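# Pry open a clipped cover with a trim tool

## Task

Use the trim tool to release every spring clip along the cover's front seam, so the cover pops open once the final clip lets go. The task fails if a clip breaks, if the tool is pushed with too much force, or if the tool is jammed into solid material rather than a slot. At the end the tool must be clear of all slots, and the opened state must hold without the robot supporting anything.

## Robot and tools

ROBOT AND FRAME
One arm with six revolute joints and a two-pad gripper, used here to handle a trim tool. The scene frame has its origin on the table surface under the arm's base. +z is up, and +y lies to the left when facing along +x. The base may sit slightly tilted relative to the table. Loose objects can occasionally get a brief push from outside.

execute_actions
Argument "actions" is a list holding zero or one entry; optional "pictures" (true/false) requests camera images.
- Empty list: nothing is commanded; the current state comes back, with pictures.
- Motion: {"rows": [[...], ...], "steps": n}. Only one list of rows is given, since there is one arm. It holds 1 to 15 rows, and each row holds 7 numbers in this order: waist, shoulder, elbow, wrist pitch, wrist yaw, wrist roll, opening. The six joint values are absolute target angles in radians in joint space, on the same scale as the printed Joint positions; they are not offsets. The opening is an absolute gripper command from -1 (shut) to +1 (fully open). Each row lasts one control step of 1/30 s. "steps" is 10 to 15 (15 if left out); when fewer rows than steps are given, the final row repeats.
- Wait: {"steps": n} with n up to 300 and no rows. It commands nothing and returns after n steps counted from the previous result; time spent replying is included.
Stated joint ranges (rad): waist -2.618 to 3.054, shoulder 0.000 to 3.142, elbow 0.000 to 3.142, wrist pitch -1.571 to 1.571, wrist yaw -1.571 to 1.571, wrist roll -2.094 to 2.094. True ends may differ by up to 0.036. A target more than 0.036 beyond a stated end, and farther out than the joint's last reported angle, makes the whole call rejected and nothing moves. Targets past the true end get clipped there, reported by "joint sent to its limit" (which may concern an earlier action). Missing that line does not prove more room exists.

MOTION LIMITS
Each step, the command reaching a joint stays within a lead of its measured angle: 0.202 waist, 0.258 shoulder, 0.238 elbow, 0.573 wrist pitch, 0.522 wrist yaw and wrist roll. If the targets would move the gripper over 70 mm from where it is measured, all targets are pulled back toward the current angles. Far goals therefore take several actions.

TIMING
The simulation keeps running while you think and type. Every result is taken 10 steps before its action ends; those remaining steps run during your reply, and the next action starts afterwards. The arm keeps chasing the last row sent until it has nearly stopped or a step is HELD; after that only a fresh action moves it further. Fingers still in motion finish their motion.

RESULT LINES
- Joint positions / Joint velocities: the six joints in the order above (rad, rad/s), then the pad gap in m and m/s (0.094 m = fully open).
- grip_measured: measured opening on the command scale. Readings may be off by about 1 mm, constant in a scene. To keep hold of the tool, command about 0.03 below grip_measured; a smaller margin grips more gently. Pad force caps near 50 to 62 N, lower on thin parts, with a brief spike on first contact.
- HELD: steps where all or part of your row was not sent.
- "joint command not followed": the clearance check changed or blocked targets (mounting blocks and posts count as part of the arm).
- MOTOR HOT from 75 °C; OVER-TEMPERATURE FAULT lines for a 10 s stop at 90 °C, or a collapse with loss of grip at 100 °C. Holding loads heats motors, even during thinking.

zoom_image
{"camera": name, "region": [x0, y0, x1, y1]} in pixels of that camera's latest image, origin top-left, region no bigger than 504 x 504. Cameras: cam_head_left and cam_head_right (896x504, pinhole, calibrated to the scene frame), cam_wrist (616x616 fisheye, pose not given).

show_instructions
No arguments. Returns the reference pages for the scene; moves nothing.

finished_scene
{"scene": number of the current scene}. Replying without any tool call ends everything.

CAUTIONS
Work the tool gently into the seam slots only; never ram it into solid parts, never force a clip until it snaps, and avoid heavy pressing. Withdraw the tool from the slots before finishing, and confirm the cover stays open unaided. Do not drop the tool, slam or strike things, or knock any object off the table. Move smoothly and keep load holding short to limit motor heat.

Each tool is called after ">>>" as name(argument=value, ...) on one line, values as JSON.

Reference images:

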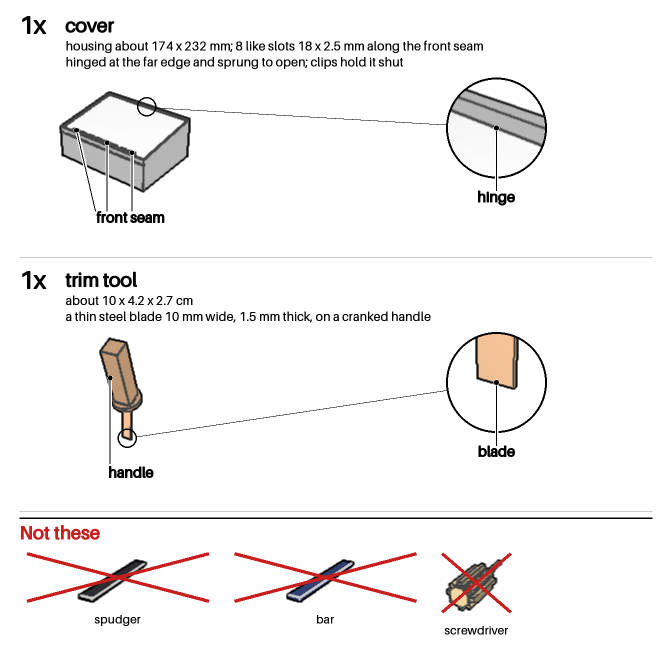

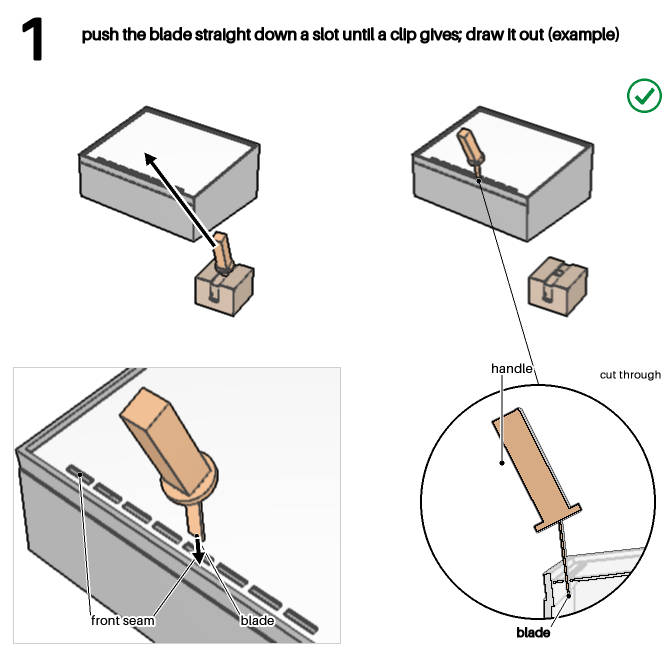

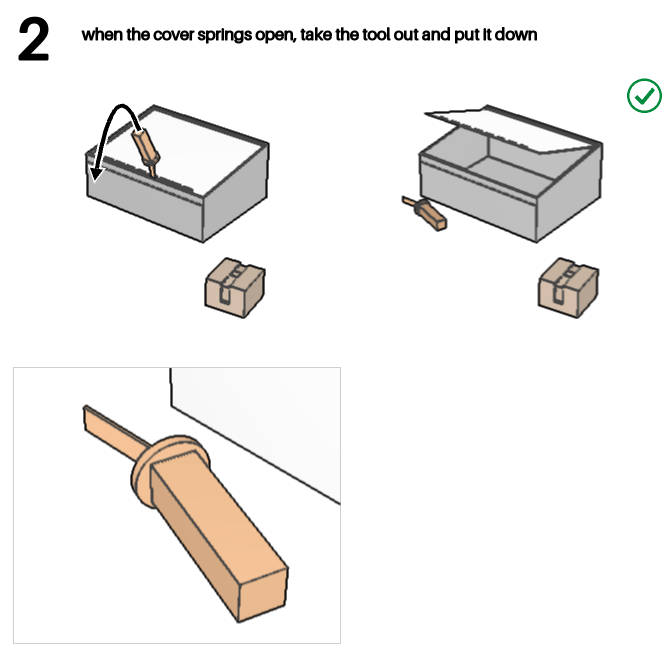

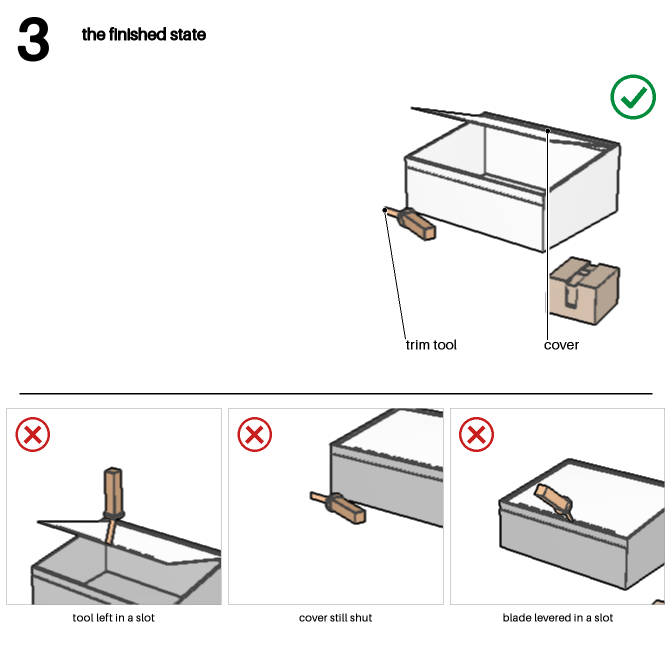

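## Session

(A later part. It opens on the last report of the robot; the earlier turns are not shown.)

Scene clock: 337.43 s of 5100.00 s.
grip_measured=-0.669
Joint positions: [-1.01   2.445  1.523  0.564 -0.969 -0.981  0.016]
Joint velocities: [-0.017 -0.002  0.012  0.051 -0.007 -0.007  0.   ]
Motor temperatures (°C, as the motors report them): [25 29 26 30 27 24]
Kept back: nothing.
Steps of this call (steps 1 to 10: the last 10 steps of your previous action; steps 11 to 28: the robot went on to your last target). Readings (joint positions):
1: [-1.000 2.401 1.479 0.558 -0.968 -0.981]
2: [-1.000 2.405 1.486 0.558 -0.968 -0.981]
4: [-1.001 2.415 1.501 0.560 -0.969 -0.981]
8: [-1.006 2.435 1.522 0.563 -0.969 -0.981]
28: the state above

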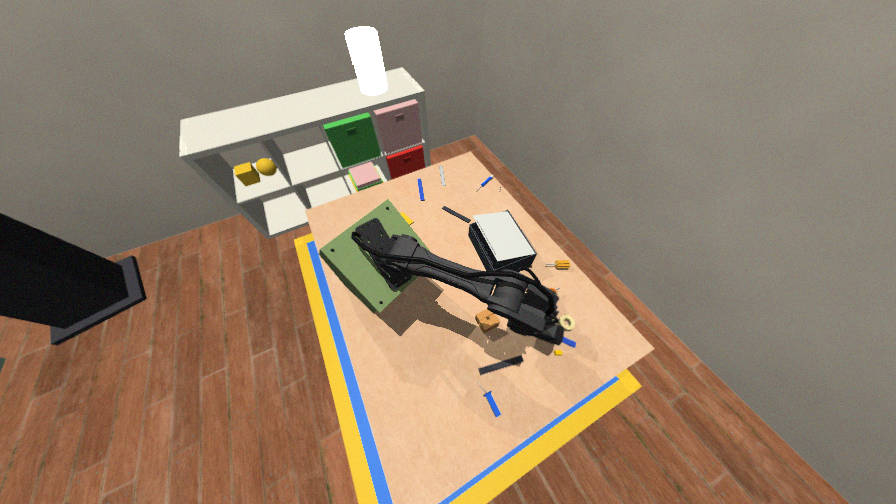

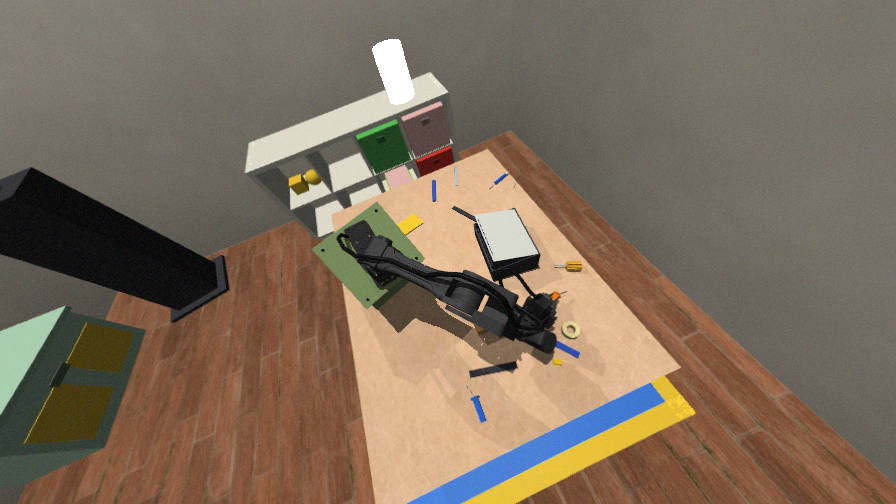

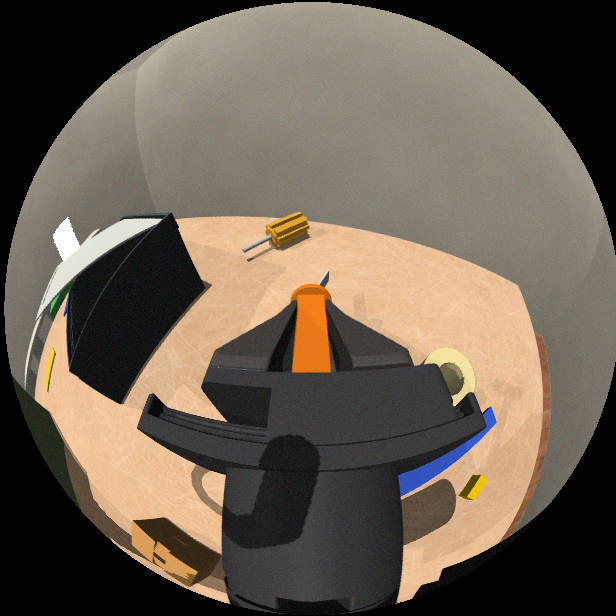

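>>> execute_actions(actions=[{"rows":[[-1.016,2.462,1.555,0.57,-0.99,-0.99,-0.7],[-1.018,2.467,1.56,0.571,-0.99,-0.99,-0.7],[-1.02,2.472,1.565,0.572,-0.99,-0.99,-0.7],[-1.022,2.477,1.57,0.573,-0.99,-0.99,-0.7],[-1.023,2.482,1.574,0.574,-0.99,-0.99,-0.7],[-1.024,2.487,1.578,0.574,-0.99,-0.99,-0.7],[-1.024,2.491,1.581,0.574,-0.99,-0.99,-0.7]],"steps":10}])

>>> execute_actions(actions=[{"steps":28}], pictures=true)

>>> zoom_image(camera="cam_head_right", region=[490,250,620,360])

Scene clock: 337.87 s of 5100.00 s.
grip_measured=-0.669
Joint positions: [-1.01   2.445  1.523  0.564 -0.969 -0.981  0.016]
Joint velocities: [ 0.002  0.002  0.017  0.007 -0.022  0.037 -0.002]
Motor temperatures (°C, as the motors report them): [25 29 26 30 27 24]
Kept back: the last 10 steps of this action.
Steps of this call (steps 1 to 13: the robot went on to your last target). Readings (joint positions):
1: [-1.010 2.445 1.523 0.564 -0.969 -0.981]
2: [-1.010 2.445 1.523 0.564 -0.969 -0.981]
4: [-1.010 2.445 1.523 0.564 -0.969 -0.981]
8: [-1.010 2.445 1.523 0.564 -0.969 -0.981]
13: the state above

Scene clock: 338.80 s of 5100.00 s.
grip_measured=-0.669
Joint positions: [-1.019  2.475  1.553  0.569 -0.97  -0.981  0.016]
Joint velocities: [ 0.017  0.002  0.002 -0.007 -0.037 -0.081 -0.001]
Motor temperatures (°C, as the motors report them): [25 29 26 30 27 24]
Kept back: nothing.
Steps of this call (steps 1 to 10: the last 10 steps of your previous action; steps 11 to 28: the robot went on to your last target). Readings (joint positions):
1: [-1.010 2.445 1.523 0.564 -0.969 -0.981]
2: [-1.010 2.445 1.523 0.564 -0.969 -0.981]
4: [-1.010 2.449 1.531 0.564 -0.970 -0.981]
8: [-1.013 2.466 1.552 0.569 -0.970 -0.981]
28: the state above

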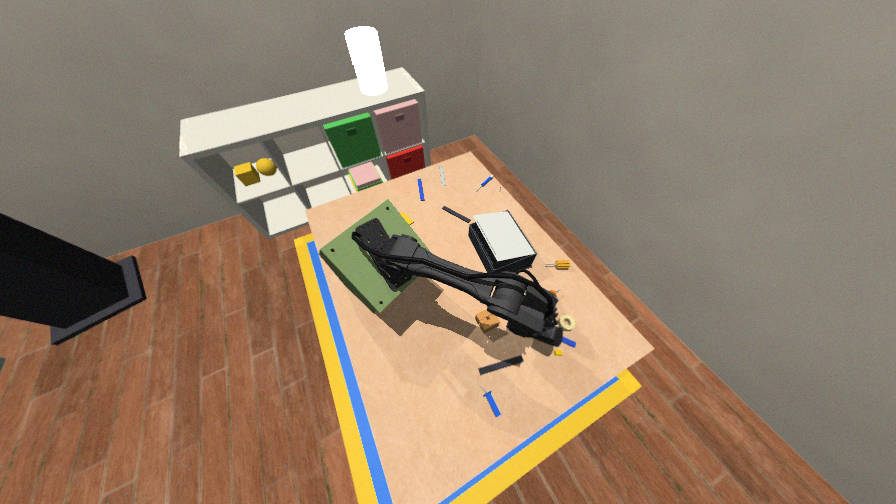

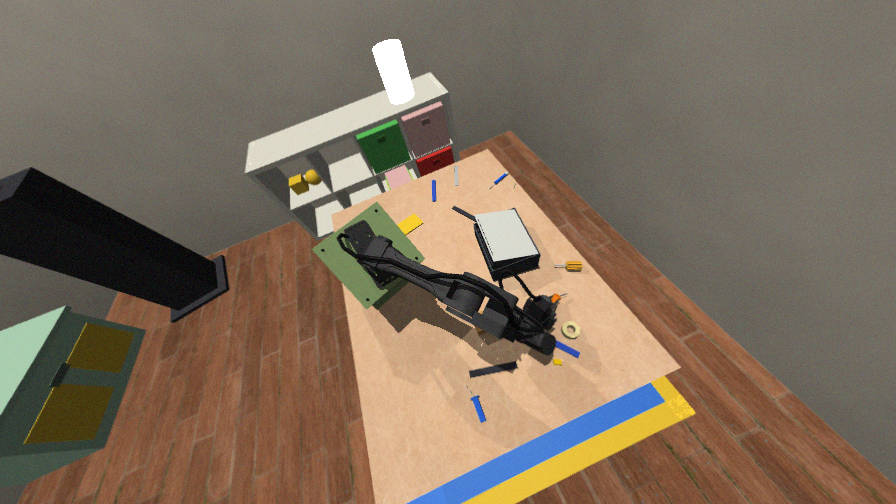

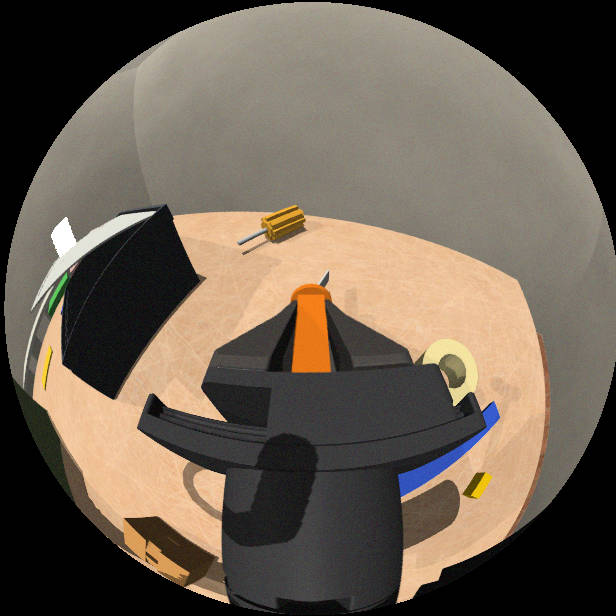

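Region (490, 250, 620, 360) of cam_head_right's 896x504 image, scaled by 3.877, with more detail than that image has; it fills the top 426 rows of this view, and the rest is white.

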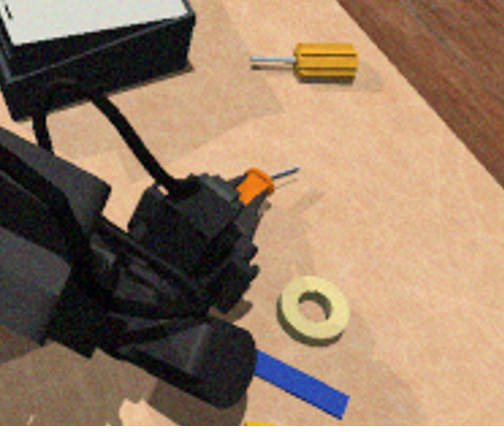

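>>> execute_actions(actions=[])

Scene clock: 340.23 s of 5100.00 s.
grip_measured=-0.669
Joint positions: [-1.019  2.475  1.553  0.569 -0.97  -0.981  0.016]
Joint velocities: [-0.012 -0.007 -0.002  0.022  0.022 -0.022 -0.001]
Motor temperatures (°C, as the motors report them): [25 30 26 30 27 24]
Kept back: nothing.
Steps of this call (steps 1 to 15: the robot went on to your last target; steps 16 to 43: nothing new was sent). Readings (joint positions):
1: [-1.019 2.475 1.553 0.569 -0.970 -0.981]
2: [-1.019 2.475 1.553 0.569 -0.970 -0.981]
4: [-1.019 2.475 1.553 0.569 -0.970 -0.981]
8: [-1.019 2.475 1.553 0.569 -0.970 -0.981]
43: the state above
The arm was judged still, so your last target was given up. Only a new action makes it travel on or press farther. Fingers that are still opening or closing keep moving.

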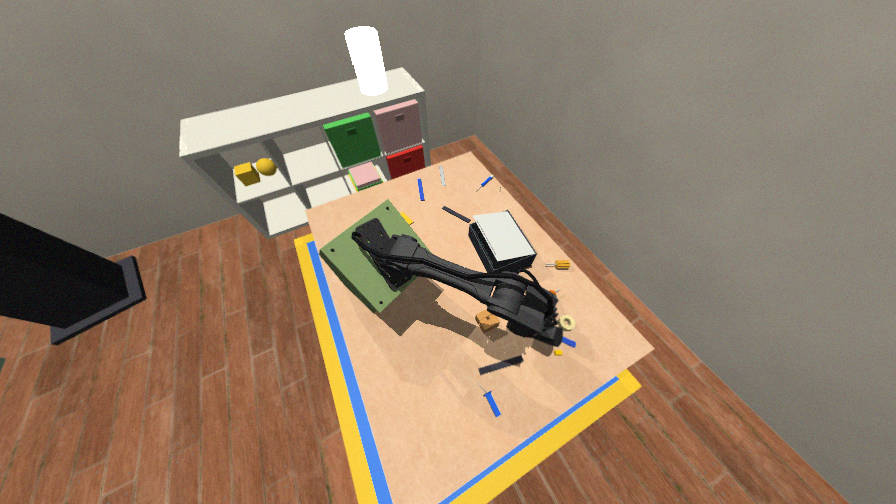

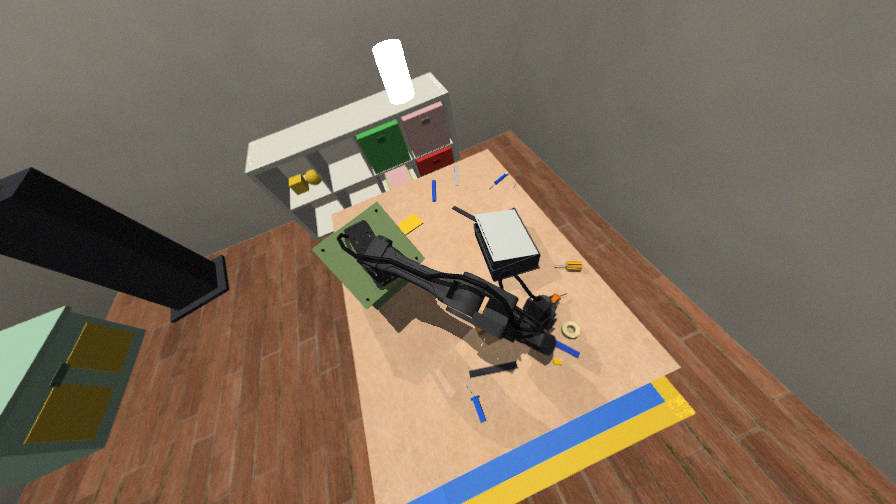

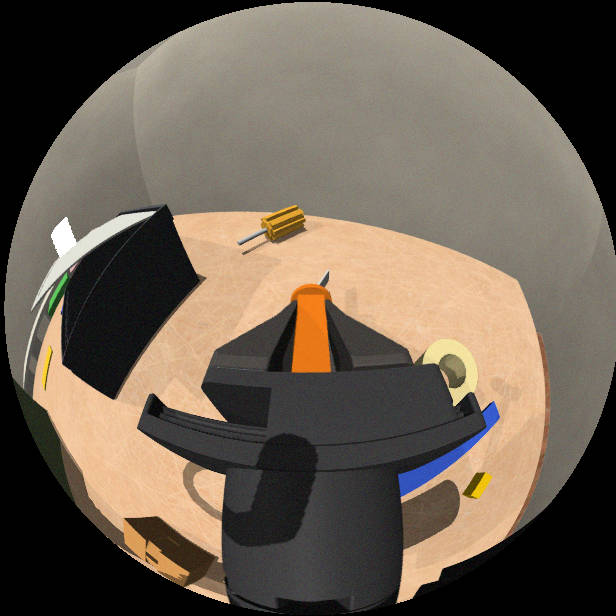

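Open the gripper with a ramp.

>>> execute_actions(actions=[{"rows":[[-1.019,2.478,1.556,0.569,-0.97,-0.981,-0.64],[-1.019,2.478,1.556,0.569,-0.97,-0.981,-0.6],[-1.019,2.478,1.556,0.569,-0.97,-0.981,-0.55],[-1.019,2.478,1.556,0.569,-0.97,-0.981,-0.5],[-1.019,2.478,1.556,0.569,-0.97,-0.981,-0.42],[-1.019,2.478,1.556,0.569,-0.97,-0.981,-0.34],[-1.019,2.478,1.556,0.569,-0.97,-0.981,-0.25],[-1.019,2.478,1.556,0.569,-0.97,-0.981,-0.15],[-1.019,2.478,1.556,0.569,-0.97,-0.981,-0.05],[-1.019,2.478,1.556,0.569,-0.97,-0.981,0.05]],"steps":15}])

>>> execute_actions(actions=[{"steps":20}], pictures=true)

Scene clock: 340.90 s of 5100.00 s.
grip_measured=-0.454
Joint positions: [-1.019  2.475  1.553  0.569 -0.969 -0.981  0.026]
Joint velocities: [-0.007  0.002 -0.002  0.007 -0.022  0.007  0.065]
Motor temperatures (°C, as the motors report them): [25 30 26 30 27 24]
Steps of this call (steps 1 to 15: nothing new was sent; steps 16 to 20: the first 5 steps of this action). Readings (joint positions):
16: [-1.019 2.475 1.553 0.569 -0.970 -0.981]
17: [-1.019 2.475 1.553 0.569 -0.969 -0.981]
19: [-1.019 2.475 1.553 0.569 -0.969 -0.981]
20: the state above

Scene clock: 341.57 s of 5100.00 s.
grip_measured=+0.048
Joint positions: [-1.019  2.475  1.553  0.569 -0.969 -0.981  0.049]
Joint velocities: [-0.007 -0.007  0.002 -0.007 -0.051  0.007 -0.   ]
Motor temperatures (°C, as the motors report them): [25 30 26 30 27 24]
Kept back: nothing.
Steps of this call (steps 1 to 10: the last 10 steps of your previous action; steps 11 to 15: the robot went on to your last target; steps 16 to 20: nothing new was sent). Readings (joint positions):
1: [-1.019 2.475 1.553 0.569 -0.969 -0.981]
2: [-1.019 2.475 1.553 0.569 -0.969 -0.981]
4: [-1.019 2.475 1.553 0.569 -0.969 -0.981]
8: [-1.019 2.475 1.553 0.569 -0.969 -0.981]
20: the state above
The arm was judged still, so your last target was given up. Only a new action makes it travel on or press farther. Fingers that are still opening or closing keep moving.

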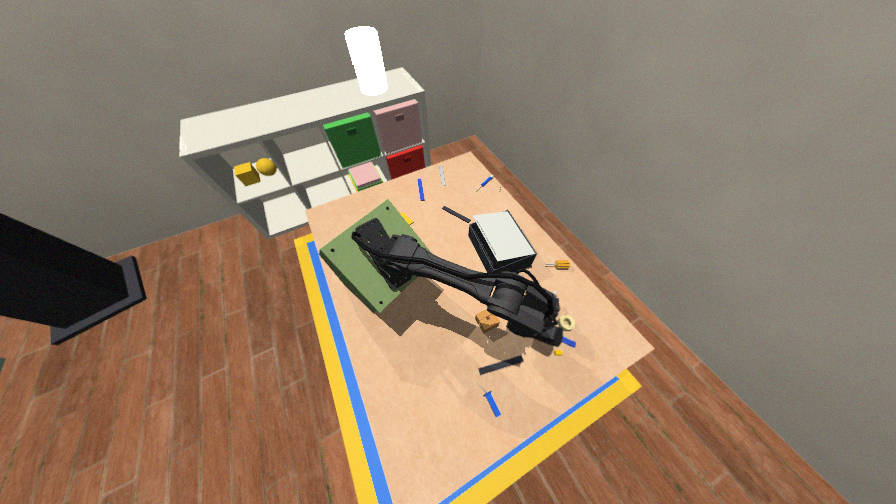

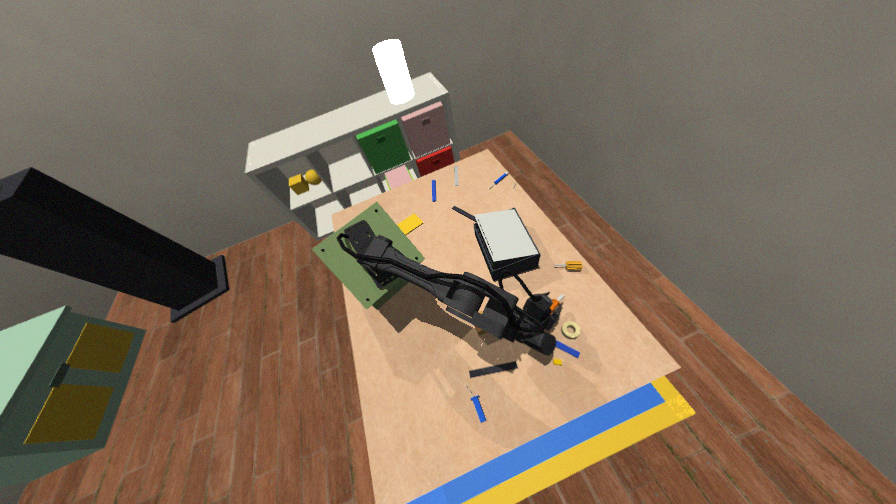

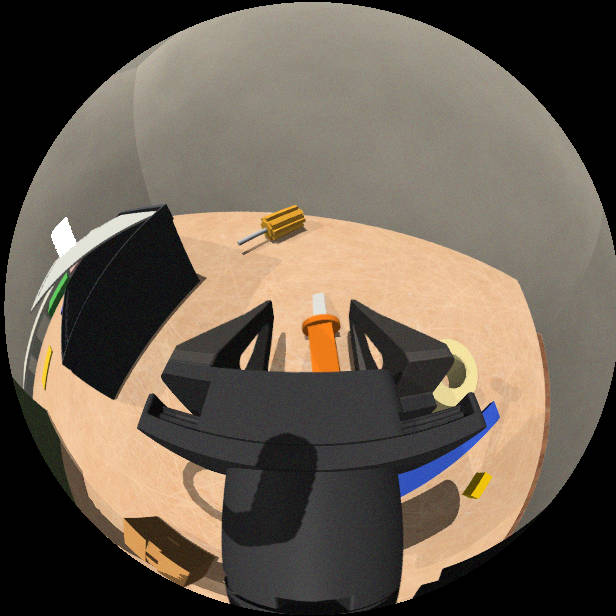

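Tool is on the table. Lift away.

>>> execute_actions(actions=[{"rows":[[-1.015,2.45,1.53,0.565,-0.969,-0.981,0.05],[-1.012,2.43,1.515,0.563,-0.969,-0.981,0.05],[-1.008,2.41,1.50,0.561,-0.969,-0.981,0.05],[-1.004,2.39,1.482,0.559,-0.968,-0.981,0.05],[-0.998,2.37,1.464,0.557,-0.967,-0.981,0.05],[-0.992,2.35,1.446,0.555,-0.965,-0.981,0.05],[-0.986,2.33,1.428,0.553,-0.963,-0.98,0.05],[-0.98,2.31,1.41,0.551,-0.961,-0.98,0.05],[-0.974,2.29,1.392,0.549,-0.959,-0.98,0.05],[-0.968,2.27,1.374,0.547,-0.957,-0.98,0.05],[-0.962,2.25,1.356,0.545,-0.955,-0.98,0.05],[-0.956,2.23,1.338,0.544,-0.953,-0.98,0.05],[-0.953,2.2,1.31,0.544,-0.952,-0.98,0.05],[-0.953,2.17,1.28,0.544,-0.952,-0.98,0.05],[-0.953,2.14,1.25,0.544,-0.952,-0.98,0.05]],"steps":15}])

>>> execute_actions(actions=[{"steps":30}], pictures=true)

Scene clock: 342.57 s of 5100.00 s.
grip_measured=+0.048
Joint positions: [-1.019  2.429  1.511  0.569 -0.966 -0.981  0.049]
Joint velocities: [ 0.002 -0.545 -0.471 -0.066  0.022 -0.007  0.001]
Motor temperatures (°C, as the motors report them): [25 30 26 30 27 24]
Steps of this call (steps 1 to 25: nothing new was sent; steps 26 to 30: the first 5 steps of this action). Readings (joint positions):
26: [-1.019 2.474 1.553 0.569 -0.969 -0.981]
27: [-1.019 2.470 1.550 0.569 -0.968 -0.981]
29: [-1.019 2.447 1.527 0.569 -0.966 -0.981]
30: the state above

Scene clock: 343.57 s of 5100.00 s.
grip_measured=+0.048
Joint positions: [-0.958  2.142  1.283  0.567 -0.953 -0.981  0.049]
Joint velocities: [-0.012  0.002  0.002 -0.022  0.007 -0.022 -0.   ]
Motor temperatures (°C, as the motors report them): [25 30 26 30 27 24]
Kept back: nothing.
Steps of this call (steps 1 to 10: the last 10 steps of your previous action; steps 11 to 30: the robot went on to your last target). Readings (joint positions):
1: [-1.018 2.409 1.494 0.569 -0.965 -0.981]
2: [-1.016 2.387 1.477 0.569 -0.964 -0.981]
4: [-1.009 2.341 1.445 0.569 -0.962 -0.981]
8: [-0.981 2.249 1.378 0.569 -0.956 -0.981]
30: the state above
The arm was judged still, so your last target was given up. Only a new action makes it travel on or press farther. Fingers that are still opening or closing keep moving.

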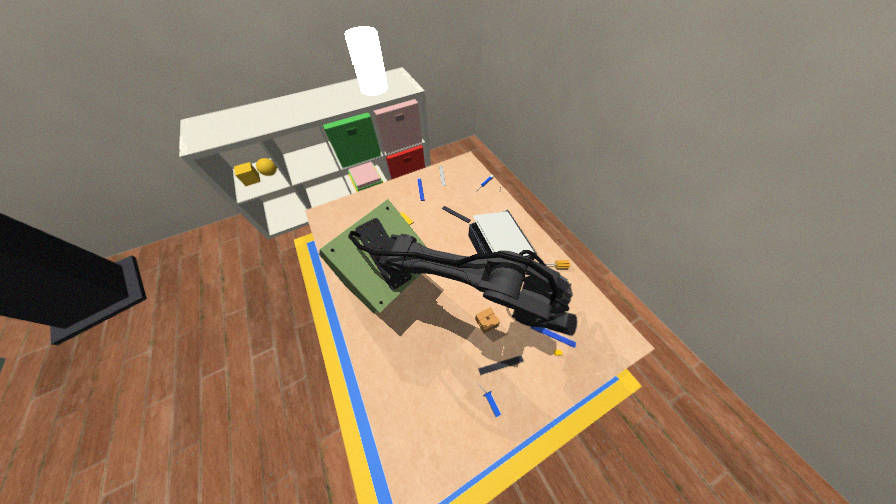

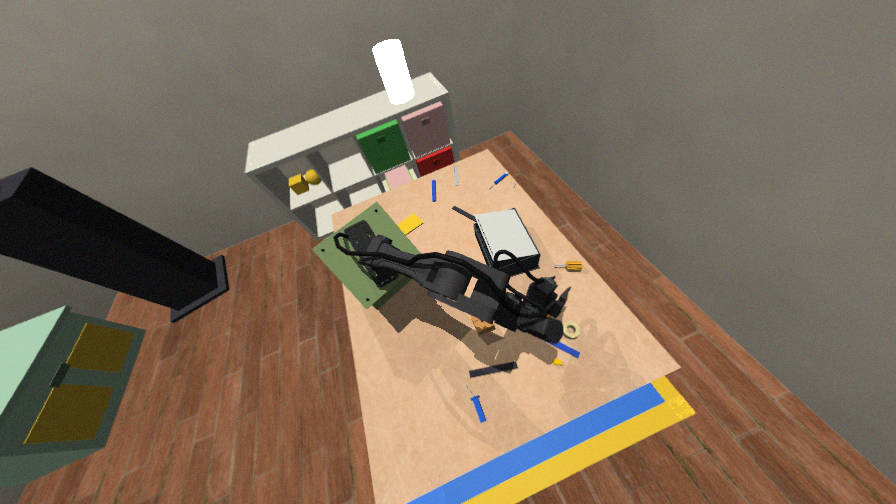

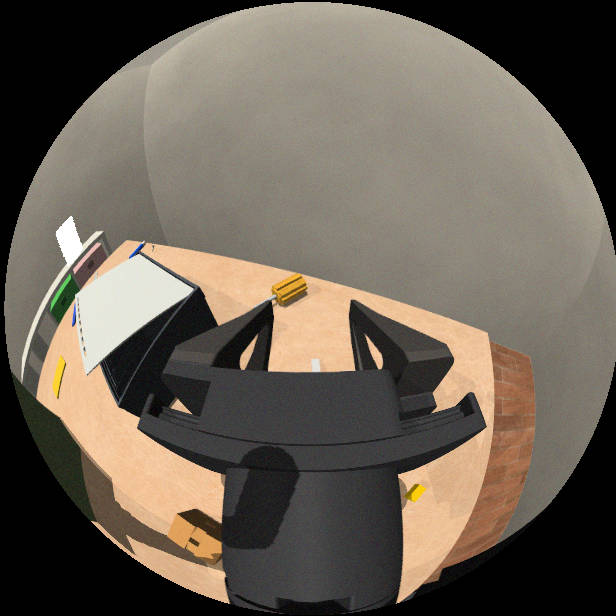

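>>> finished_scene(scene=1)

The scene is finished: the task was done.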